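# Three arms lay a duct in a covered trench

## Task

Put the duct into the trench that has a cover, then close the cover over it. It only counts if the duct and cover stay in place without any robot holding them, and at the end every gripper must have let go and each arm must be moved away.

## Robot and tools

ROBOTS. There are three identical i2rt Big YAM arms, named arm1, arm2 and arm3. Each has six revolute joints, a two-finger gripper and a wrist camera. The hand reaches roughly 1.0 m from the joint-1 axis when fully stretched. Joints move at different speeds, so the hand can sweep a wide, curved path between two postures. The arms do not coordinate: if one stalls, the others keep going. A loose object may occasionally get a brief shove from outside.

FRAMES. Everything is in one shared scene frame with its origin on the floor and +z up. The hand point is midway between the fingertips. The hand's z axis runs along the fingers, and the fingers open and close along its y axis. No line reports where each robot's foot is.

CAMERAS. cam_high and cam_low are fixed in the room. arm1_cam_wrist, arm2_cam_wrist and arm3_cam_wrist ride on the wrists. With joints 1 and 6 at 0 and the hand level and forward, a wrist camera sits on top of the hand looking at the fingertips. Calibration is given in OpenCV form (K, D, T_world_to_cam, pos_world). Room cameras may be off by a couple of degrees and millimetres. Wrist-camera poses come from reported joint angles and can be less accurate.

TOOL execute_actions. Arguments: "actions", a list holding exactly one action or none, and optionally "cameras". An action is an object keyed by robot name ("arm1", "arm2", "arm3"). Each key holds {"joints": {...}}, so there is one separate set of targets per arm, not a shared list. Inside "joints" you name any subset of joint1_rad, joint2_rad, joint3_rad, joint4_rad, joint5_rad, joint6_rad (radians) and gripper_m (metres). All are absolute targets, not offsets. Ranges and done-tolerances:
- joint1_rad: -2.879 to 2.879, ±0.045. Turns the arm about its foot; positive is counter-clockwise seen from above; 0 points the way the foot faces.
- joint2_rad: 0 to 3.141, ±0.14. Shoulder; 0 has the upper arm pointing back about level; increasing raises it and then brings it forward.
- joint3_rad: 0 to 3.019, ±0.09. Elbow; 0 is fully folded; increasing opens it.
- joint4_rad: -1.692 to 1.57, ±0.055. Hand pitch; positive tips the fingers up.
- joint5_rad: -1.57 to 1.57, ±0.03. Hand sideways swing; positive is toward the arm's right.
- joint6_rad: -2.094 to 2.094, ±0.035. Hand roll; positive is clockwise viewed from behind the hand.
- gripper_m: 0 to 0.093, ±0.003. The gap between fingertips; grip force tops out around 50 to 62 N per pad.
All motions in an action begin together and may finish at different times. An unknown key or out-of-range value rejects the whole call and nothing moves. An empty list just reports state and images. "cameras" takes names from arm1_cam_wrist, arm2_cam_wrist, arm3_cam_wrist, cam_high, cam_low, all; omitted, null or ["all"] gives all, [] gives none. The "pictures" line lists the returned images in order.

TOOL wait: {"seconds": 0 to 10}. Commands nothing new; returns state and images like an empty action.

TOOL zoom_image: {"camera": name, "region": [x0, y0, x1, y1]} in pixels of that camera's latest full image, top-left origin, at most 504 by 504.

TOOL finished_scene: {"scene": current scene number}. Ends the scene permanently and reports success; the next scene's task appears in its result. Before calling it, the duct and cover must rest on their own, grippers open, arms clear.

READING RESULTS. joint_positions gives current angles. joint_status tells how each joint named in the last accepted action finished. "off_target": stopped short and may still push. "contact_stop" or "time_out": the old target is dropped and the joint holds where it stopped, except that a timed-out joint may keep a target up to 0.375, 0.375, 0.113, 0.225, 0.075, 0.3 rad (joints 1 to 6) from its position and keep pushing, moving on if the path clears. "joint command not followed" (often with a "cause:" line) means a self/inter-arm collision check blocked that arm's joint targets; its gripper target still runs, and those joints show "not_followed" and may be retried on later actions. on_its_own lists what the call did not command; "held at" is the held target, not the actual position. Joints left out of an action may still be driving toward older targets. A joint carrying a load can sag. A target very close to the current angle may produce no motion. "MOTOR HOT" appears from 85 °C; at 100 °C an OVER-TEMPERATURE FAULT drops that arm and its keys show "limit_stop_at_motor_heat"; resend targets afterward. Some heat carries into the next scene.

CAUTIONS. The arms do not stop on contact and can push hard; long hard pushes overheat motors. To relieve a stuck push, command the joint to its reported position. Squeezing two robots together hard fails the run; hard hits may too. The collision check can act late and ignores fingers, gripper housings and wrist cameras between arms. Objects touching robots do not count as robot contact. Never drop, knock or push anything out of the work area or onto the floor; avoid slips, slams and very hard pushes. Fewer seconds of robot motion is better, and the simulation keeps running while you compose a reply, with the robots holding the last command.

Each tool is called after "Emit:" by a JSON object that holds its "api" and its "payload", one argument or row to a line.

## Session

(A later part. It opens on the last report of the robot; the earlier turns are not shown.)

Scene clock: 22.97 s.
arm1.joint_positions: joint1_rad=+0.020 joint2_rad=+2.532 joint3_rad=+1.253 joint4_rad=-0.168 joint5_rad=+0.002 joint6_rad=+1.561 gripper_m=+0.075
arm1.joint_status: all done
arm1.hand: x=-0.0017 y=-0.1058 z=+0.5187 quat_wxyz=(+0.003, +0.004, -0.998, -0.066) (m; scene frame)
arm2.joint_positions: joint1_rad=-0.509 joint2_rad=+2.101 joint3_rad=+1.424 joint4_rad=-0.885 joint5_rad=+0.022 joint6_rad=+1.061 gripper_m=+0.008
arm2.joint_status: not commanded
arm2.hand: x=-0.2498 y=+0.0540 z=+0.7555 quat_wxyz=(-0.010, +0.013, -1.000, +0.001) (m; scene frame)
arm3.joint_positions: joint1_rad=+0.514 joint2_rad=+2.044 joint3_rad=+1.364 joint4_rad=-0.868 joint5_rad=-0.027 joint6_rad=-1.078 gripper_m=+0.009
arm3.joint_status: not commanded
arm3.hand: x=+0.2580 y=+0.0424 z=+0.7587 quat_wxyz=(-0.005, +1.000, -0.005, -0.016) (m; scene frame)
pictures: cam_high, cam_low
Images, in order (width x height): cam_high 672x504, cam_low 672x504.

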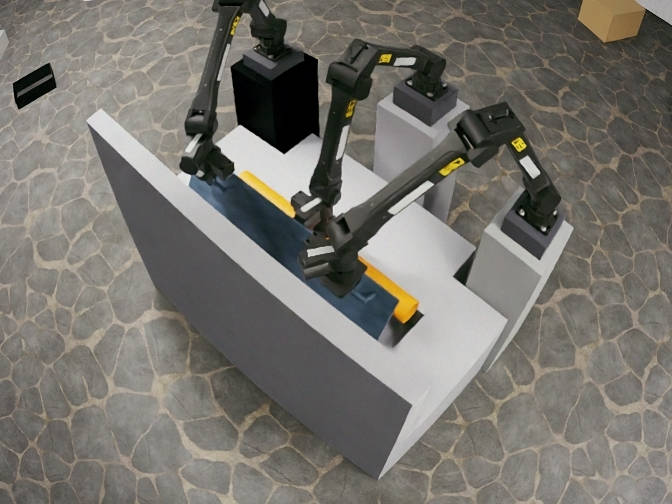

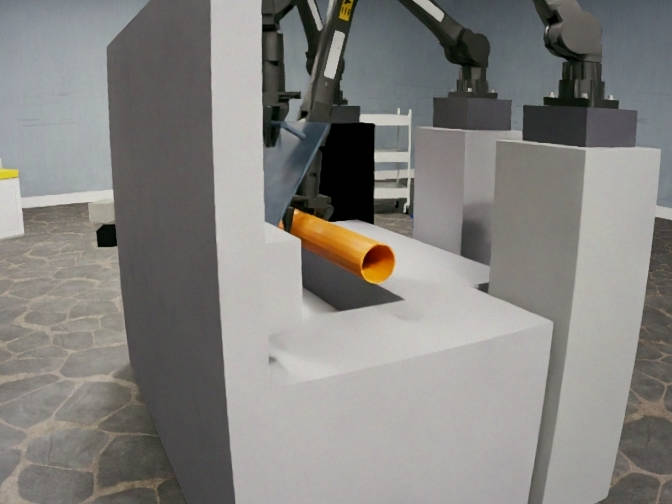

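The position matches scene 1, so I'll lower it slightly further into the trench.

Emit:
{"api": "execute_actions", "payload": {
  "actions": [
    {"arm1":{"joints":{"joint2_rad":2.645,"joint3_rad":1.43,"joint4_rad":-0.2}}}
  ],
  "cameras": ["cam_low"]
}}

Emit:
{"api": "execute_actions", "payload": {
  "actions": [
    {"arm1":{"joints":{"joint2_rad":2.78,"joint3_rad":1.545,"joint4_rad":-0.19}}}
  ],
  "cameras": ["cam_low","cam_high"]
}}

Emit:
{"api": "execute_actions", "payload": {
  "actions": [
    {"arm1":{"joints":{"joint2_rad":2.87,"joint3_rad":1.63}}}
  ],
  "cameras": ["cam_low","arm1_cam_wrist"]
}}

Scene clock: 24.87 s.
arm1.joint_positions: joint1_rad=+0.020 joint2_rad=+2.675 joint3_rad=+1.411 joint4_rad=-0.200 joint5_rad=+0.002 joint6_rad=+1.562 gripper_m=+0.075
arm1.joint_status: all done
arm1.hand: x=-0.0021 y=-0.0849 z=+0.4686 quat_wxyz=(+0.004, +0.004, -0.998, -0.058) (m; scene frame)
arm2.joint_positions: joint1_rad=-0.509 joint2_rad=+2.101 joint3_rad=+1.424 joint4_rad=-0.885 joint5_rad=+0.022 joint6_rad=+1.061 gripper_m=+0.008
arm2.joint_status: not commanded
arm2.hand: x=-0.2498 y=+0.0540 z=+0.7555 quat_wxyz=(-0.010, +0.013, -1.000, +0.001) (m; scene frame)
arm3.joint_positions: joint1_rad=+0.514 joint2_rad=+2.044 joint3_rad=+1.364 joint4_rad=-0.868 joint5_rad=-0.027 joint6_rad=-1.078 gripper_m=+0.009
arm3.joint_status: not commanded
arm3.hand: x=+0.2580 y=+0.0424 z=+0.7587 quat_wxyz=(-0.005, +1.000, -0.005, -0.016) (m; scene frame)
pictures: cam_low
Images, in order (width x height): cam_low 672x504.

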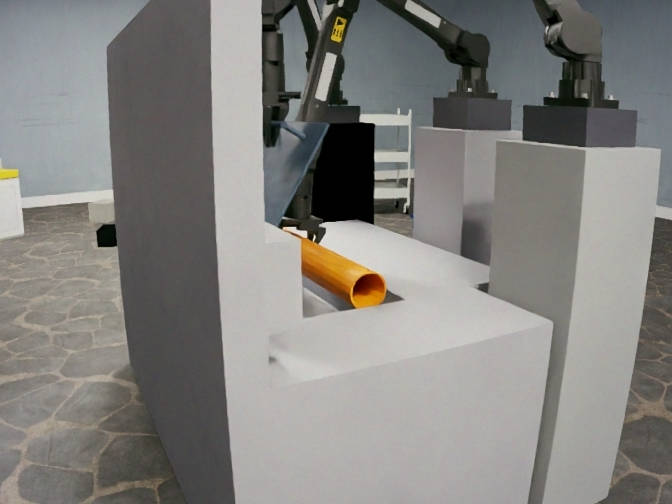

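Scene clock: 25.90 s.
arm1.joint_positions: joint1_rad=+0.020 joint2_rad=+2.813 joint3_rad=+1.531 joint4_rad=-0.193 joint5_rad=+0.002 joint6_rad=+1.562 gripper_m=+0.075
arm1.joint_status: all done
arm1.hand: x=-0.0026 y=-0.0820 z=+0.4146 quat_wxyz=(+0.004, +0.004, -0.999, -0.052) (m; scene frame)
arm2.joint_positions: joint1_rad=-0.509 joint2_rad=+2.101 joint3_rad=+1.424 joint4_rad=-0.885 joint5_rad=+0.022 joint6_rad=+1.061 gripper_m=+0.008
arm2.joint_status: not commanded
arm2.hand: x=-0.2498 y=+0.0540 z=+0.7555 quat_wxyz=(-0.010, +0.013, -1.000, +0.001) (m; scene frame)
arm3.joint_positions: joint1_rad=+0.514 joint2_rad=+2.044 joint3_rad=+1.364 joint4_rad=-0.868 joint5_rad=-0.027 joint6_rad=-1.078 gripper_m=+0.009
arm3.joint_status: not commanded
arm3.hand: x=+0.2580 y=+0.0424 z=+0.7587 quat_wxyz=(-0.005, +1.000, -0.005, -0.016) (m; scene frame)
pictures: cam_high, cam_low
Images, in order (width x height): cam_high 672x504, cam_low 672x504.

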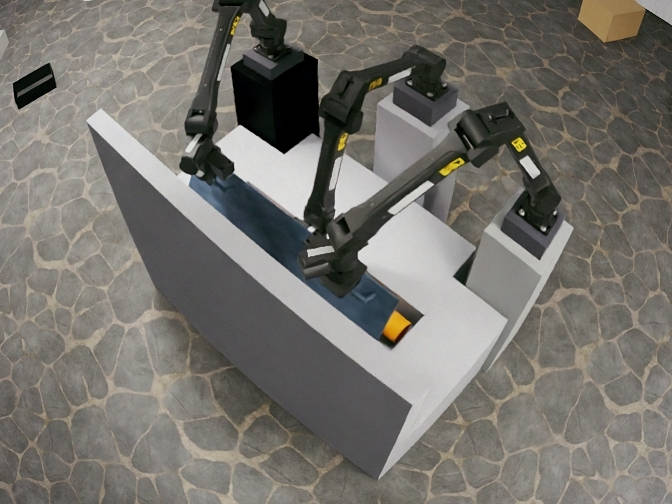

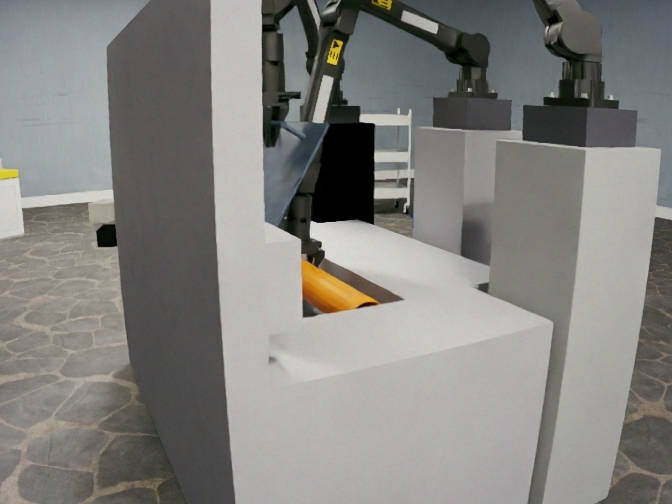

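Scene clock: 26.80 s.
arm1.joint_positions: joint1_rad=+0.020 joint2_rad=+2.894 joint3_rad=+1.613 joint4_rad=-0.193 joint5_rad=+0.002 joint6_rad=+1.562 gripper_m=+0.075
arm1.joint_status: all done
arm1.hand: x=-0.0029 y=-0.0777 z=+0.3838 quat_wxyz=(+0.004, +0.004, -0.999, -0.053) (m; scene frame)
arm2.joint_positions: joint1_rad=-0.509 joint2_rad=+2.101 joint3_rad=+1.424 joint4_rad=-0.885 joint5_rad=+0.022 joint6_rad=+1.061 gripper_m=+0.008
arm2.joint_status: not commanded
arm2.hand: x=-0.2498 y=+0.0540 z=+0.7555 quat_wxyz=(-0.010, +0.013, -1.000, +0.001) (m; scene frame)
arm3.joint_positions: joint1_rad=+0.514 joint2_rad=+2.044 joint3_rad=+1.364 joint4_rad=-0.868 joint5_rad=-0.027 joint6_rad=-1.078 gripper_m=+0.009
arm3.joint_status: not commanded
arm3.hand: x=+0.2580 y=+0.0424 z=+0.7587 quat_wxyz=(-0.005, +1.000, -0.005, -0.016) (m; scene frame)
pictures: arm1_cam_wrist, cam_low
camera_calibration (this result's frames):
arm1_cam_wrist: T_world_to_cam=[[0.00704753, -0.994493, -0.104565, -0.0410902], [-0.808404, -0.0672147, 0.584777, -0.223467], [-0.588585, 0.0804097, -0.804426, 0.440214], [0, 0, 0, 1]] pos_world=[0.0787413, -0.0912817, 0.480502]
Images, in order (width x height): arm1_cam_wrist 504x504, cam_low 672x504.

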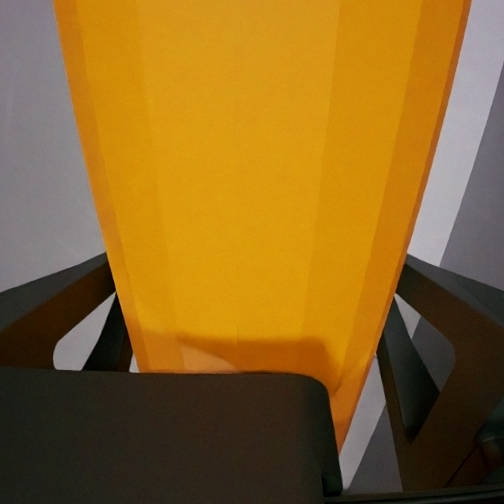

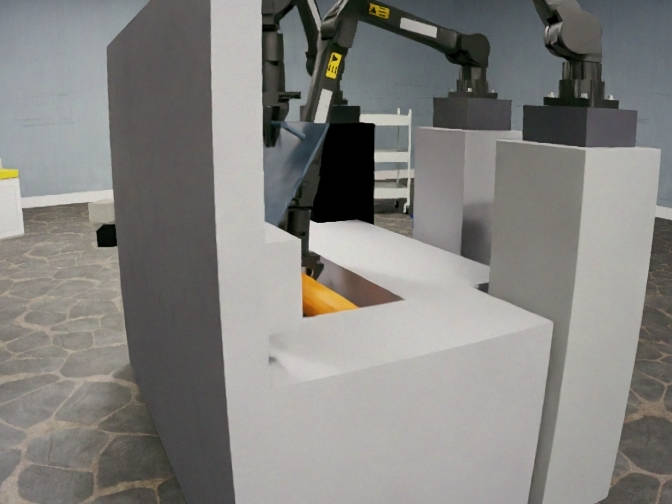

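Emit:
{"api": "execute_actions", "payload": {
  "actions": [
    {"arm1":{"joints":{"joint2_rad":2.92,"joint3_rad":1.66}}}
  ],
  "cameras": []
}}

Emit:
{"api": "execute_actions", "payload": {
  "actions": [
    {"arm1":{"joints":{"joint3_rad":1.64,"gripper_m":0.093}}}
  ],
  "cameras": []
}}

Emit:
{"api": "execute_actions", "payload": {
  "actions": [
    {"arm1":{"joints":{"joint2_rad":2.79,"joint3_rad":1.515}}}
  ],
  "cameras": []
}}

Emit:
{"api": "execute_actions", "payload": {
  "actions": [
    {"arm1":{"joints":{"joint2_rad":2.6,"joint3_rad":1.33}}}
  ],
  "cameras": ["arm1_cam_wrist"]
}}

Emit:
{"api": "execute_actions", "payload": {
  "actions": [
    {"arm1":{"joints":{"joint2_rad":2.35,"joint3_rad":0.95}}}
  ],
  "cameras": ["cam_low"]
}}

Scene clock: 29.03 s.
arm1.joint_positions: joint1_rad=+0.020 joint2_rad=+2.917 joint3_rad=+1.639 joint4_rad=-0.193 joint5_rad=+0.002 joint6_rad=+1.562 gripper_m=+0.075
arm1.joint_status: all done
arm1.hand: x=-0.0030 y=-0.0752 z=+0.3755 quat_wxyz=(+0.004, +0.004, -0.999, -0.054) (m; scene frame)
arm2.joint_positions: joint1_rad=-0.509 joint2_rad=+2.101 joint3_rad=+1.424 joint4_rad=-0.885 joint5_rad=+0.022 joint6_rad=+1.061 gripper_m=+0.008
arm2.joint_status: not commanded
arm2.hand: x=-0.2498 y=+0.0540 z=+0.7555 quat_wxyz=(-0.010, +0.013, -1.000, +0.001) (m; scene frame)
arm3.joint_positions: joint1_rad=+0.514 joint2_rad=+2.044 joint3_rad=+1.364 joint4_rad=-0.868 joint5_rad=-0.027 joint6_rad=-1.078 gripper_m=+0.009
arm3.joint_status: not commanded
arm3.hand: x=+0.2580 y=+0.0424 z=+0.7587 quat_wxyz=(-0.005, +1.000, -0.005, -0.016) (m; scene frame)
pictures: none
No camera images: the call's "cameras" was empty. Leave "cameras" out to get every camera's image.

Scene clock: 29.67 s.
arm1.joint_positions: joint1_rad=+0.020 joint2_rad=+2.917 joint3_rad=+1.639 joint4_rad=-0.193 joint5_rad=+0.002 joint6_rad=+1.562 gripper_m=+0.093
arm1.joint_status: all done
arm1.hand: x=-0.0030 y=-0.0752 z=+0.3755 quat_wxyz=(+0.004, +0.004, -0.999, -0.054) (m; scene frame)
arm2.joint_positions: joint1_rad=-0.509 joint2_rad=+2.101 joint3_rad=+1.424 joint4_rad=-0.885 joint5_rad=+0.022 joint6_rad=+1.061 gripper_m=+0.008
arm2.joint_status: not commanded
arm2.hand: x=-0.2498 y=+0.0540 z=+0.7555 quat_wxyz=(-0.010, +0.013, -1.000, +0.001) (m; scene frame)
arm3.joint_positions: joint1_rad=+0.514 joint2_rad=+2.044 joint3_rad=+1.364 joint4_rad=-0.868 joint5_rad=-0.027 joint6_rad=-1.078 gripper_m=+0.009
arm3.joint_status: not commanded
arm3.hand: x=+0.2580 y=+0.0424 z=+0.7587 quat_wxyz=(-0.005, +1.000, -0.005, -0.016) (m; scene frame)
pictures: none
No camera images: the call's "cameras" was empty. Leave "cameras" out to get every camera's image.

Scene clock: 30.63 s.
arm1.joint_positions: joint1_rad=+0.020 joint2_rad=+2.785 joint3_rad=+1.519 joint4_rad=-0.183 joint5_rad=+0.002 joint6_rad=+1.568 gripper_m=+0.093
arm1.joint_status: all done
arm1.hand: x=-0.0024 y=-0.0720 z=+0.4276 quat_wxyz=(+0.003, +0.000, -0.998, -0.065) (m; scene frame)
arm2.joint_positions: joint1_rad=-0.509 joint2_rad=+2.101 joint3_rad=+1.424 joint4_rad=-0.885 joint5_rad=+0.022 joint6_rad=+1.061 gripper_m=+0.008
arm2.joint_status: not commanded
arm2.hand: x=-0.2498 y=+0.0540 z=+0.7555 quat_wxyz=(-0.010, +0.013, -1.000, +0.001) (m; scene frame)
arm3.joint_positions: joint1_rad=+0.514 joint2_rad=+2.044 joint3_rad=+1.364 joint4_rad=-0.868 joint5_rad=-0.027 joint6_rad=-1.078 gripper_m=+0.009
arm3.joint_status: not commanded
arm3.hand: x=+0.2580 y=+0.0424 z=+0.7587 quat_wxyz=(-0.005, +1.000, -0.005, -0.016) (m; scene frame)
pictures: none
No camera images: the call's "cameras" was empty. Leave "cameras" out to get every camera's image.

Scene clock: 31.67 s.
arm1.joint_positions: joint1_rad=+0.020 joint2_rad=+2.591 joint3_rad=+1.332 joint4_rad=-0.185 joint5_rad=+0.002 joint6_rad=+1.569 gripper_m=+0.093
arm1.joint_status: all done
arm1.hand: x=-0.0017 y=-0.0886 z=+0.5003 quat_wxyz=(+0.003, +0.000, -0.998, -0.068) (m; scene frame)
arm2.joint_positions: joint1_rad=-0.509 joint2_rad=+2.101 joint3_rad=+1.424 joint4_rad=-0.885 joint5_rad=+0.022 joint6_rad=+1.061 gripper_m=+0.008
arm2.joint_status: not commanded
arm2.hand: x=-0.2498 y=+0.0540 z=+0.7555 quat_wxyz=(-0.010, +0.013, -1.000, +0.001) (m; scene frame)
arm3.joint_positions: joint1_rad=+0.514 joint2_rad=+2.044 joint3_rad=+1.364 joint4_rad=-0.868 joint5_rad=-0.027 joint6_rad=-1.078 gripper_m=+0.009
arm3.joint_status: not commanded
arm3.hand: x=+0.2580 y=+0.0424 z=+0.7587 quat_wxyz=(-0.005, +1.000, -0.005, -0.016) (m; scene frame)
pictures: arm1_cam_wrist
camera_calibration (this result's frames):
arm1_cam_wrist: T_world_to_cam=[[-0.000479987, -0.990872, -0.134809, -0.0243676], [-0.808909, -0.0788739, 0.58262, -0.291309], [-0.587934, 0.109328, -0.801487, 0.536618], [0, 0, 0, 1]] pos_world=[0.0798417, -0.105789, 0.59653]
Images, in order (width x height): arm1_cam_wrist 504x504.

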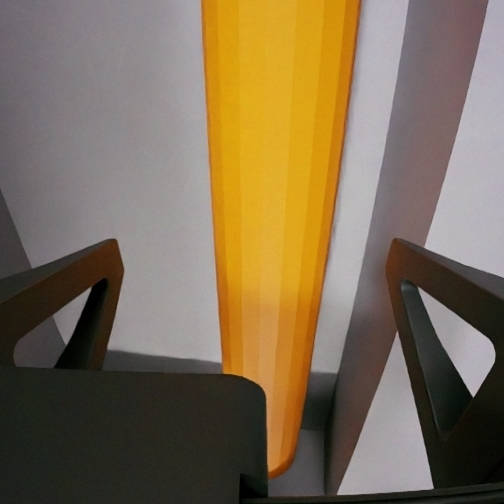

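Scene clock: 32.77 s.
arm1.joint_positions: joint1_rad=+0.020 joint2_rad=+2.336 joint3_rad=+0.948 joint4_rad=-0.186 joint5_rad=+0.002 joint6_rad=+1.569 gripper_m=+0.093
arm1.joint_status: all done
arm1.hand: x=-0.0012 y=-0.2160 z=+0.5711 quat_wxyz=(+0.003, +0.001, -1.000, -0.003) (m; scene frame)
arm2.joint_positions: joint1_rad=-0.509 joint2_rad=+2.101 joint3_rad=+1.424 joint4_rad=-0.885 joint5_rad=+0.022 joint6_rad=+1.061 gripper_m=+0.008
arm2.joint_status: not commanded
arm2.hand: x=-0.2498 y=+0.0540 z=+0.7555 quat_wxyz=(-0.010, +0.013, -1.000, +0.001) (m; scene frame)
arm3.joint_positions: joint1_rad=+0.514 joint2_rad=+2.044 joint3_rad=+1.364 joint4_rad=-0.868 joint5_rad=-0.027 joint6_rad=-1.078 gripper_m=+0.009
arm3.joint_status: not commanded
arm3.hand: x=+0.2580 y=+0.0424 z=+0.7587 quat_wxyz=(-0.005, +1.000, -0.005, -0.016) (m; scene frame)
pictures: cam_low
Images, in order (width x height): cam_low 672x504.

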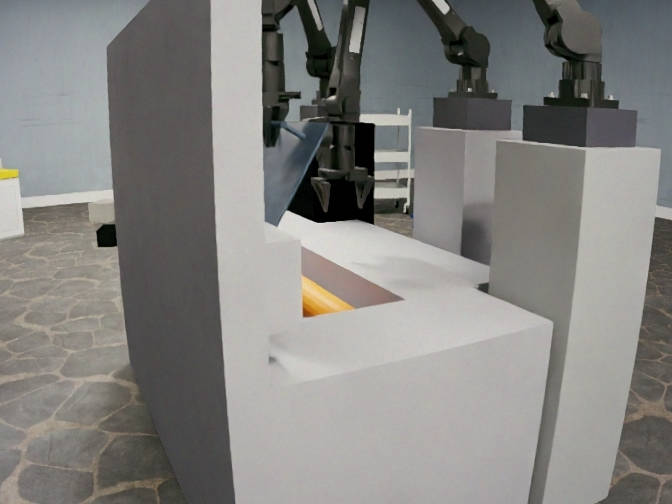

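Emit:
{"api": "execute_actions", "payload": {
  "actions": [
    {"arm1":{"joints":{"joint2_rad":2.0,"joint3_rad":0.6}},"arm2":{"joints":{"joint1_rad":-0.576,"joint2_rad":2.04,"joint3_rad":1.26,"joint4_rad":-0.75,"joint6_rad":1.0}},"arm3":{"joints":{"joint1_rad":0.576,"joint2_rad":1.985,"joint3_rad":1.19,"joint4_rad":-0.73,"joint6_rad":-1.02}}}
  ],
  "cameras": []
}}

Emit:
{"api": "execute_actions", "payload": {
  "actions": [
    {"arm1":{"joints":{"joint2_rad":1.5,"joint4_rad":-0.7}},"arm2":{"joints":{"joint1_rad":-0.675,"joint2_rad":2.11,"joint3_rad":1.03,"joint4_rad":-0.45,"joint6_rad":0.895}},"arm3":{"joints":{"joint1_rad":0.68,"joint2_rad":2.06,"joint3_rad":0.96,"joint4_rad":-0.42,"joint6_rad":-0.912}}}
  ],
  "cameras": []
}}

Emit:
{"api": "execute_actions", "payload": {
  "actions": [
    {"arm1":{"joints":{"joint2_rad":1.0}},"arm2":{"joints":{"joint1_rad":-0.748,"joint2_rad":2.33,"joint3_rad":1.0,"joint4_rad":-0.228,"joint6_rad":0.825}},"arm3":{"joints":{"joint1_rad":0.752,"joint2_rad":2.29,"joint3_rad":0.926,"joint4_rad":-0.192,"joint6_rad":-0.84}}}
  ],
  "cameras": []
}}

Emit:
{"api": "execute_actions", "payload": {
  "actions": [
    {"arm2":{"joints":{"joint1_rad":-0.772,"joint2_rad":2.475,"joint3_rad":1.04,"joint4_rad":-0.11,"joint6_rad":0.805}},"arm3":{"joints":{"joint1_rad":0.778,"joint2_rad":2.44,"joint3_rad":0.968,"joint4_rad":-0.08,"joint6_rad":-0.815}}}
  ],
  "cameras": []
}}

Emit:
{"api": "execute_actions", "payload": {
  "actions": [
    {"arm2":{"joints":{"joint2_rad":2.555,"joint3_rad":1.055,"joint4_rad":-0.065}},"arm3":{"joints":{"joint2_rad":2.525,"joint3_rad":0.982,"joint4_rad":-0.035}}}
  ],
  "cameras": ["cam_low"]
}}

Scene clock: 36.57 s.
arm1.joint_positions: joint1_rad=+0.020 joint2_rad=+1.995 joint3_rad=+0.604 joint4_rad=-0.186 joint5_rad=+0.002 joint6_rad=+1.569 gripper_m=+0.093
arm1.joint_status: all done
arm1.hand: x=-0.0004 y=-0.3125 z=+0.6611 quat_wxyz=(+0.003, +0.001, -1.000, -0.001) (m; scene frame)
arm2.joint_positions: joint1_rad=-0.586 joint2_rad=+2.090 joint3_rad=+1.230 joint4_rad=-0.764 joint5_rad=+0.012 joint6_rad=+0.989 gripper_m=+0.008
arm2.joint_status: all done
arm2.hand: x=-0.2492 y=-0.0242 z=+0.7081 quat_wxyz=(+0.011, +0.010, -1.000, +0.025) (m; scene frame)
arm3.joint_positions: joint1_rad=+0.591 joint2_rad=+2.022 joint3_rad=+1.158 joint4_rad=-0.733 joint5_rad=-0.012 joint6_rad=-1.005 gripper_m=+0.009
arm3.joint_status: all done
arm3.hand: x=+0.2591 y=-0.0358 z=+0.7130 quat_wxyz=(+0.013, +1.000, -0.003, +0.004) (m; scene frame)
pictures: none
No camera images: the call's "cameras" was empty. Leave "cameras" out to get every camera's image.

Scene clock: 37.77 s.
arm1.joint_positions: joint1_rad=+0.020 joint2_rad=+1.498 joint3_rad=+0.601 joint4_rad=-0.692 joint5_rad=+0.002 joint6_rad=+1.569 gripper_m=+0.093
arm1.joint_status: all done
arm1.hand: x=+0.0009 y=-0.3238 z=+0.8040 quat_wxyz=(+0.003, +0.001, -1.000, +0.005) (m; scene frame)
arm2.joint_positions: joint1_rad=-0.680 joint2_rad=+2.173 joint3_rad=+1.030 joint4_rad=-0.452 joint5_rad=+0.004 joint6_rad=+0.892 gripper_m=+0.008
arm2.joint_status: all done
arm2.hand: x=-0.2480 y=-0.0979 z=+0.6285 quat_wxyz=(+0.007, +0.011, -1.000, +0.010) (m; scene frame)
arm3.joint_positions: joint1_rad=+0.688 joint2_rad=+2.103 joint3_rad=+0.951 joint4_rad=-0.424 joint5_rad=-0.001 joint6_rad=-0.907 gripper_m=+0.009
arm3.joint_status: all done
arm3.hand: x=+0.2604 y=-0.1113 z=+0.6353 quat_wxyz=(+0.001, +1.000, -0.004, +0.002) (m; scene frame)
pictures: none
No camera images: the call's "cameras" was empty. Leave "cameras" out to get every camera's image.

Scene clock: 38.87 s.
arm1.joint_positions: joint1_rad=+0.020 joint2_rad=+0.995 joint3_rad=+0.601 joint4_rad=-0.693 joint5_rad=+0.002 joint6_rad=+1.569 gripper_m=+0.093
arm1.joint_status: all done
arm1.hand: x=+0.0024 y=-0.2814 z=+0.9560 quat_wxyz=(+0.003, -0.001, -0.970, -0.243) (m; scene frame)
arm2.joint_positions: joint1_rad=-0.748 joint2_rad=+2.381 joint3_rad=+1.006 joint4_rad=-0.218 joint5_rad=+0.003 joint6_rad=+0.824 gripper_m=+0.008
arm2.joint_status: all done
arm2.hand: x=-0.2470 y=-0.1419 z=+0.5394 quat_wxyz=(+0.008, +0.011, -1.000, +0.009) (m; scene frame)
arm3.joint_positions: joint1_rad=+0.757 joint2_rad=+2.321 joint3_rad=+0.921 joint4_rad=-0.184 joint5_rad=+0.001 joint6_rad=-0.836 gripper_m=+0.009
arm3.joint_status: all done
arm3.hand: x=+0.2617 y=-0.1563 z=+0.5463 quat_wxyz=(+0.004, +1.000, -0.005, +0.006) (m; scene frame)
pictures: none
No camera images: the call's "cameras" was empty. Leave "cameras" out to get every camera's image.

Scene clock: 39.80 s.
arm1.joint_positions: joint1_rad=+0.020 joint2_rad=+0.995 joint3_rad=+0.601 joint4_rad=-0.693 joint5_rad=+0.002 joint6_rad=+1.569 gripper_m=+0.093
arm1.joint_status: not commanded
arm1.hand: x=+0.0024 y=-0.2814 z=+0.9560 quat_wxyz=(+0.003, -0.001, -0.970, -0.243) (m; scene frame)
arm2.joint_positions: joint1_rad=-0.769 joint2_rad=+2.517 joint3_rad=+1.045 joint4_rad=-0.107 joint5_rad=+0.003 joint6_rad=+0.802 gripper_m=+0.008
arm2.joint_status: all done
arm2.hand: x=-0.2463 y=-0.1538 z=+0.4882 quat_wxyz=(+0.003, +0.011, -1.000, +0.004) (m; scene frame)
arm3.joint_positions: joint1_rad=+0.779 joint2_rad=+2.465 joint3_rad=+0.960 joint4_rad=-0.080 joint5_rad=+0.002 joint6_rad=-0.813 gripper_m=+0.009
arm3.joint_status: all done
arm3.hand: x=+0.2621 y=-0.1692 z=+0.4952 quat_wxyz=(+0.003, +1.000, -0.005, +0.007) (m; scene frame)
pictures: none
No camera images: the call's "cameras" was empty. Leave "cameras" out to get every camera's image.

Scene clock: 40.50 s.
arm1.joint_positions: joint1_rad=+0.020 joint2_rad=+0.995 joint3_rad=+0.601 joint4_rad=-0.693 joint5_rad=+0.002 joint6_rad=+1.569 gripper_m=+0.093
arm1.joint_status: not commanded
arm1.hand: x=+0.0024 y=-0.2814 z=+0.9560 quat_wxyz=(+0.003, -0.001, -0.970, -0.243) (m; scene frame)
arm2.joint_positions: joint1_rad=-0.772 joint2_rad=+2.562 joint3_rad=+1.059 joint4_rad=-0.068 joint5_rad=+0.006 joint6_rad=+0.799 gripper_m=+0.008
arm2.joint_status: all done
arm2.hand: x=-0.2463 y=-0.1563 z=+0.4717 quat_wxyz=(-0.001, +0.011, -1.000, +0.002) (m; scene frame)
arm3.joint_positions: joint1_rad=+0.782 joint2_rad=+2.511 joint3_rad=+0.974 joint4_rad=-0.040 joint5_rad=-0.003 joint6_rad=-0.811 gripper_m=+0.009
arm3.joint_status: all done
arm3.hand: x=+0.2624 y=-0.1719 z=+0.4789 quat_wxyz=(+0.002, +1.000, -0.005, +0.002) (m; scene frame)
pictures: cam_low
Images, in order (width x height): cam_low 672x504.

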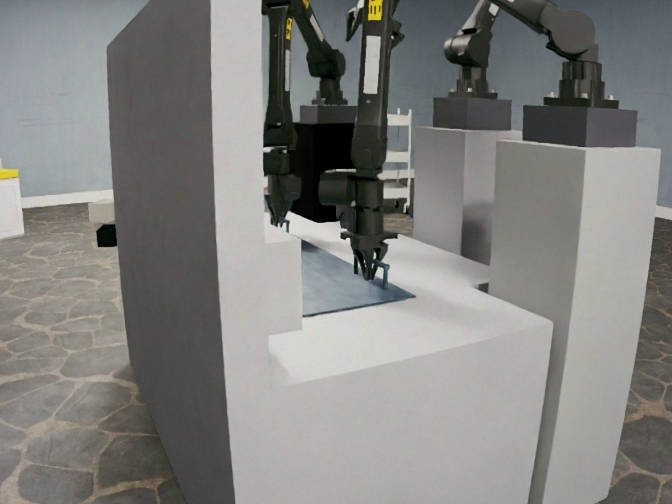

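Emit:
{"api": "execute_actions", "payload": {
  "actions": [
    {"arm2":{"joints":{"gripper_m":0.06}},"arm3":{"joints":{"gripper_m":0.06}}}
  ],
  "cameras": []
}}

Emit:
{"api": "execute_actions", "payload": {
  "actions": [
    {"arm2":{"joints":{"joint2_rad":2.3,"joint3_rad":0.96,"joint4_rad":-0.23}},"arm3":{"joints":{"joint2_rad":2.27,"joint3_rad":0.89,"joint4_rad":-0.2}}}
  ],
  "cameras": []
}}

Emit:
{"api": "execute_actions", "payload": {
  "actions": [
    {"arm2":{"joints":{"joint1_rad":-0.3,"joint2_rad":1.2,"joint4_rad":-1.2}},"arm3":{"joints":{"joint1_rad":0.3,"joint2_rad":1.2,"joint4_rad":-1.2}}}
  ],
  "cameras": ["cam_low","cam_high"]
}}

Scene clock: 42.27 s.
arm1.joint_positions: joint1_rad=+0.020 joint2_rad=+0.995 joint3_rad=+0.601 joint4_rad=-0.693 joint5_rad=+0.002 joint6_rad=+1.569 gripper_m=+0.093
arm1.joint_status: not commanded
arm1.hand: x=+0.0024 y=-0.2814 z=+0.9560 quat_wxyz=(+0.003, -0.001, -0.970, -0.243) (m; scene frame)
arm2.joint_positions: joint1_rad=-0.772 joint2_rad=+2.562 joint3_rad=+1.059 joint4_rad=-0.068 joint5_rad=+0.002 joint6_rad=+0.799 gripper_m=+0.060
arm2.joint_status: all done
arm2.hand: x=-0.2472 y=-0.1561 z=+0.4717 quat_wxyz=(+0.001, +0.011, -1.000, +0.000) (m; scene frame)
arm3.joint_positions: joint1_rad=+0.782 joint2_rad=+2.512 joint3_rad=+0.975 joint4_rad=-0.040 joint5_rad=-0.003 joint6_rad=-0.811 gripper_m=+0.060
arm3.joint_status: all done
arm3.hand: x=+0.2623 y=-0.1718 z=+0.4785 quat_wxyz=(+0.002, +1.000, -0.005, +0.002) (m; scene frame)
pictures: none
No camera images: the call's "cameras" was empty. Leave "cameras" out to get every camera's image.

Scene clock: 43.37 s.
arm1.joint_positions: joint1_rad=+0.020 joint2_rad=+0.995 joint3_rad=+0.601 joint4_rad=-0.693 joint5_rad=+0.002 joint6_rad=+1.569 gripper_m=+0.093
arm1.joint_status: not commanded
arm1.hand: x=+0.0024 y=-0.2814 z=+0.9560 quat_wxyz=(+0.003, -0.001, -0.970, -0.243) (m; scene frame)
arm2.joint_positions: joint1_rad=-0.772 joint2_rad=+2.296 joint3_rad=+0.960 joint4_rad=-0.213 joint5_rad=-0.002 joint6_rad=+0.802 gripper_m=+0.060
arm2.joint_status: all done
arm2.hand: x=-0.2364 y=-0.1434 z=+0.5691 quat_wxyz=(-0.005, +0.010, -1.000, -0.009) (m; scene frame)
arm3.joint_positions: joint1_rad=+0.781 joint2_rad=+2.263 joint3_rad=+0.890 joint4_rad=-0.193 joint5_rad=+0.003 joint6_rad=-0.815 gripper_m=+0.060
arm3.joint_status: all done
arm3.hand: x=+0.2544 y=-0.1617 z=+0.5657 quat_wxyz=(-0.004, +1.000, -0.003, +0.001) (m; scene frame)
pictures: none
No camera images: the call's "cameras" was empty. Leave "cameras" out to get every camera's image.

Scene clock: 44.93 s.
arm1.joint_positions: joint1_rad=+0.020 joint2_rad=+0.995 joint3_rad=+0.601 joint4_rad=-0.693 joint5_rad=+0.002 joint6_rad=+1.569 gripper_m=+0.093
arm1.joint_status: not commanded
arm1.hand: x=+0.0024 y=-0.2814 z=+0.9560 quat_wxyz=(+0.003, -0.001, -0.970, -0.243) (m; scene frame)
arm2.joint_positions: joint1_rad=-0.286 joint2_rad=+1.208 joint3_rad=+0.956 joint4_rad=-1.182 joint5_rad=-0.002 joint6_rad=+0.802 gripper_m=+0.060
arm2.joint_status: all done
arm2.hand: x=-0.4276 y=-0.1078 z=+0.9879 quat_wxyz=(-0.032, +0.250, -0.966, -0.061) (m; scene frame)
arm3.joint_positions: joint1_rad=+0.291 joint2_rad=+1.205 joint3_rad=+0.885 joint4_rad=-1.193 joint5_rad=+0.001 joint6_rad=-0.815 gripper_m=+0.060
arm3.joint_status: all done
arm3.hand: x=+0.4363 y=-0.1345 z=+0.9509 quat_wxyz=(-0.027, +0.969, -0.245, -0.013) (m; scene frame)
pictures: cam_high, cam_low
Images, in order (width x height): cam_high 672x504, cam_low 672x504.

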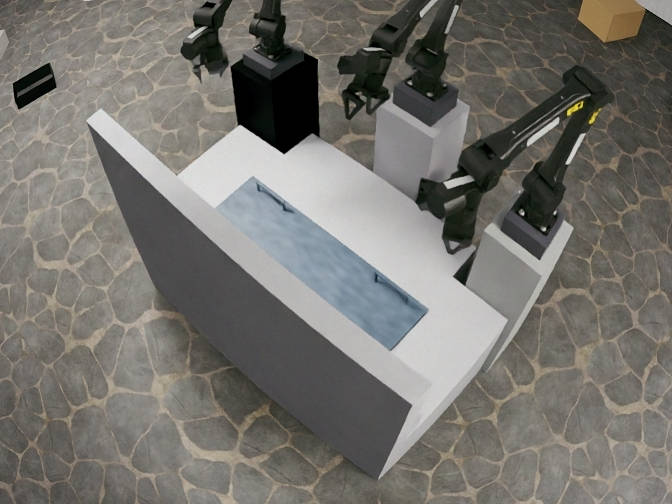

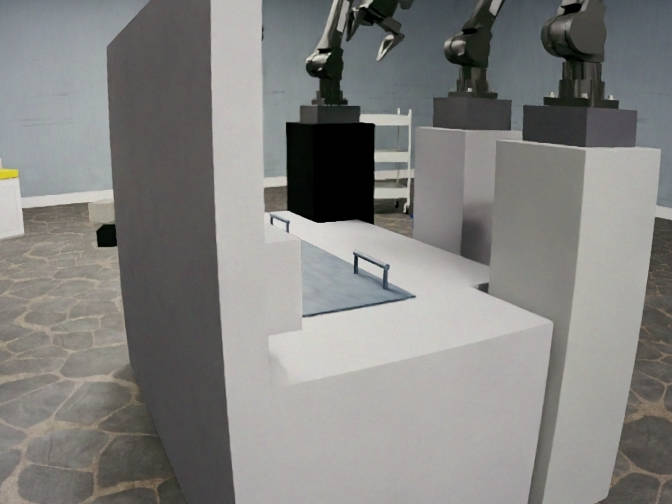

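Emit:
{"api": "finished_scene", "payload": {
  "scene": 2
}}

The scene is finished: the task was done.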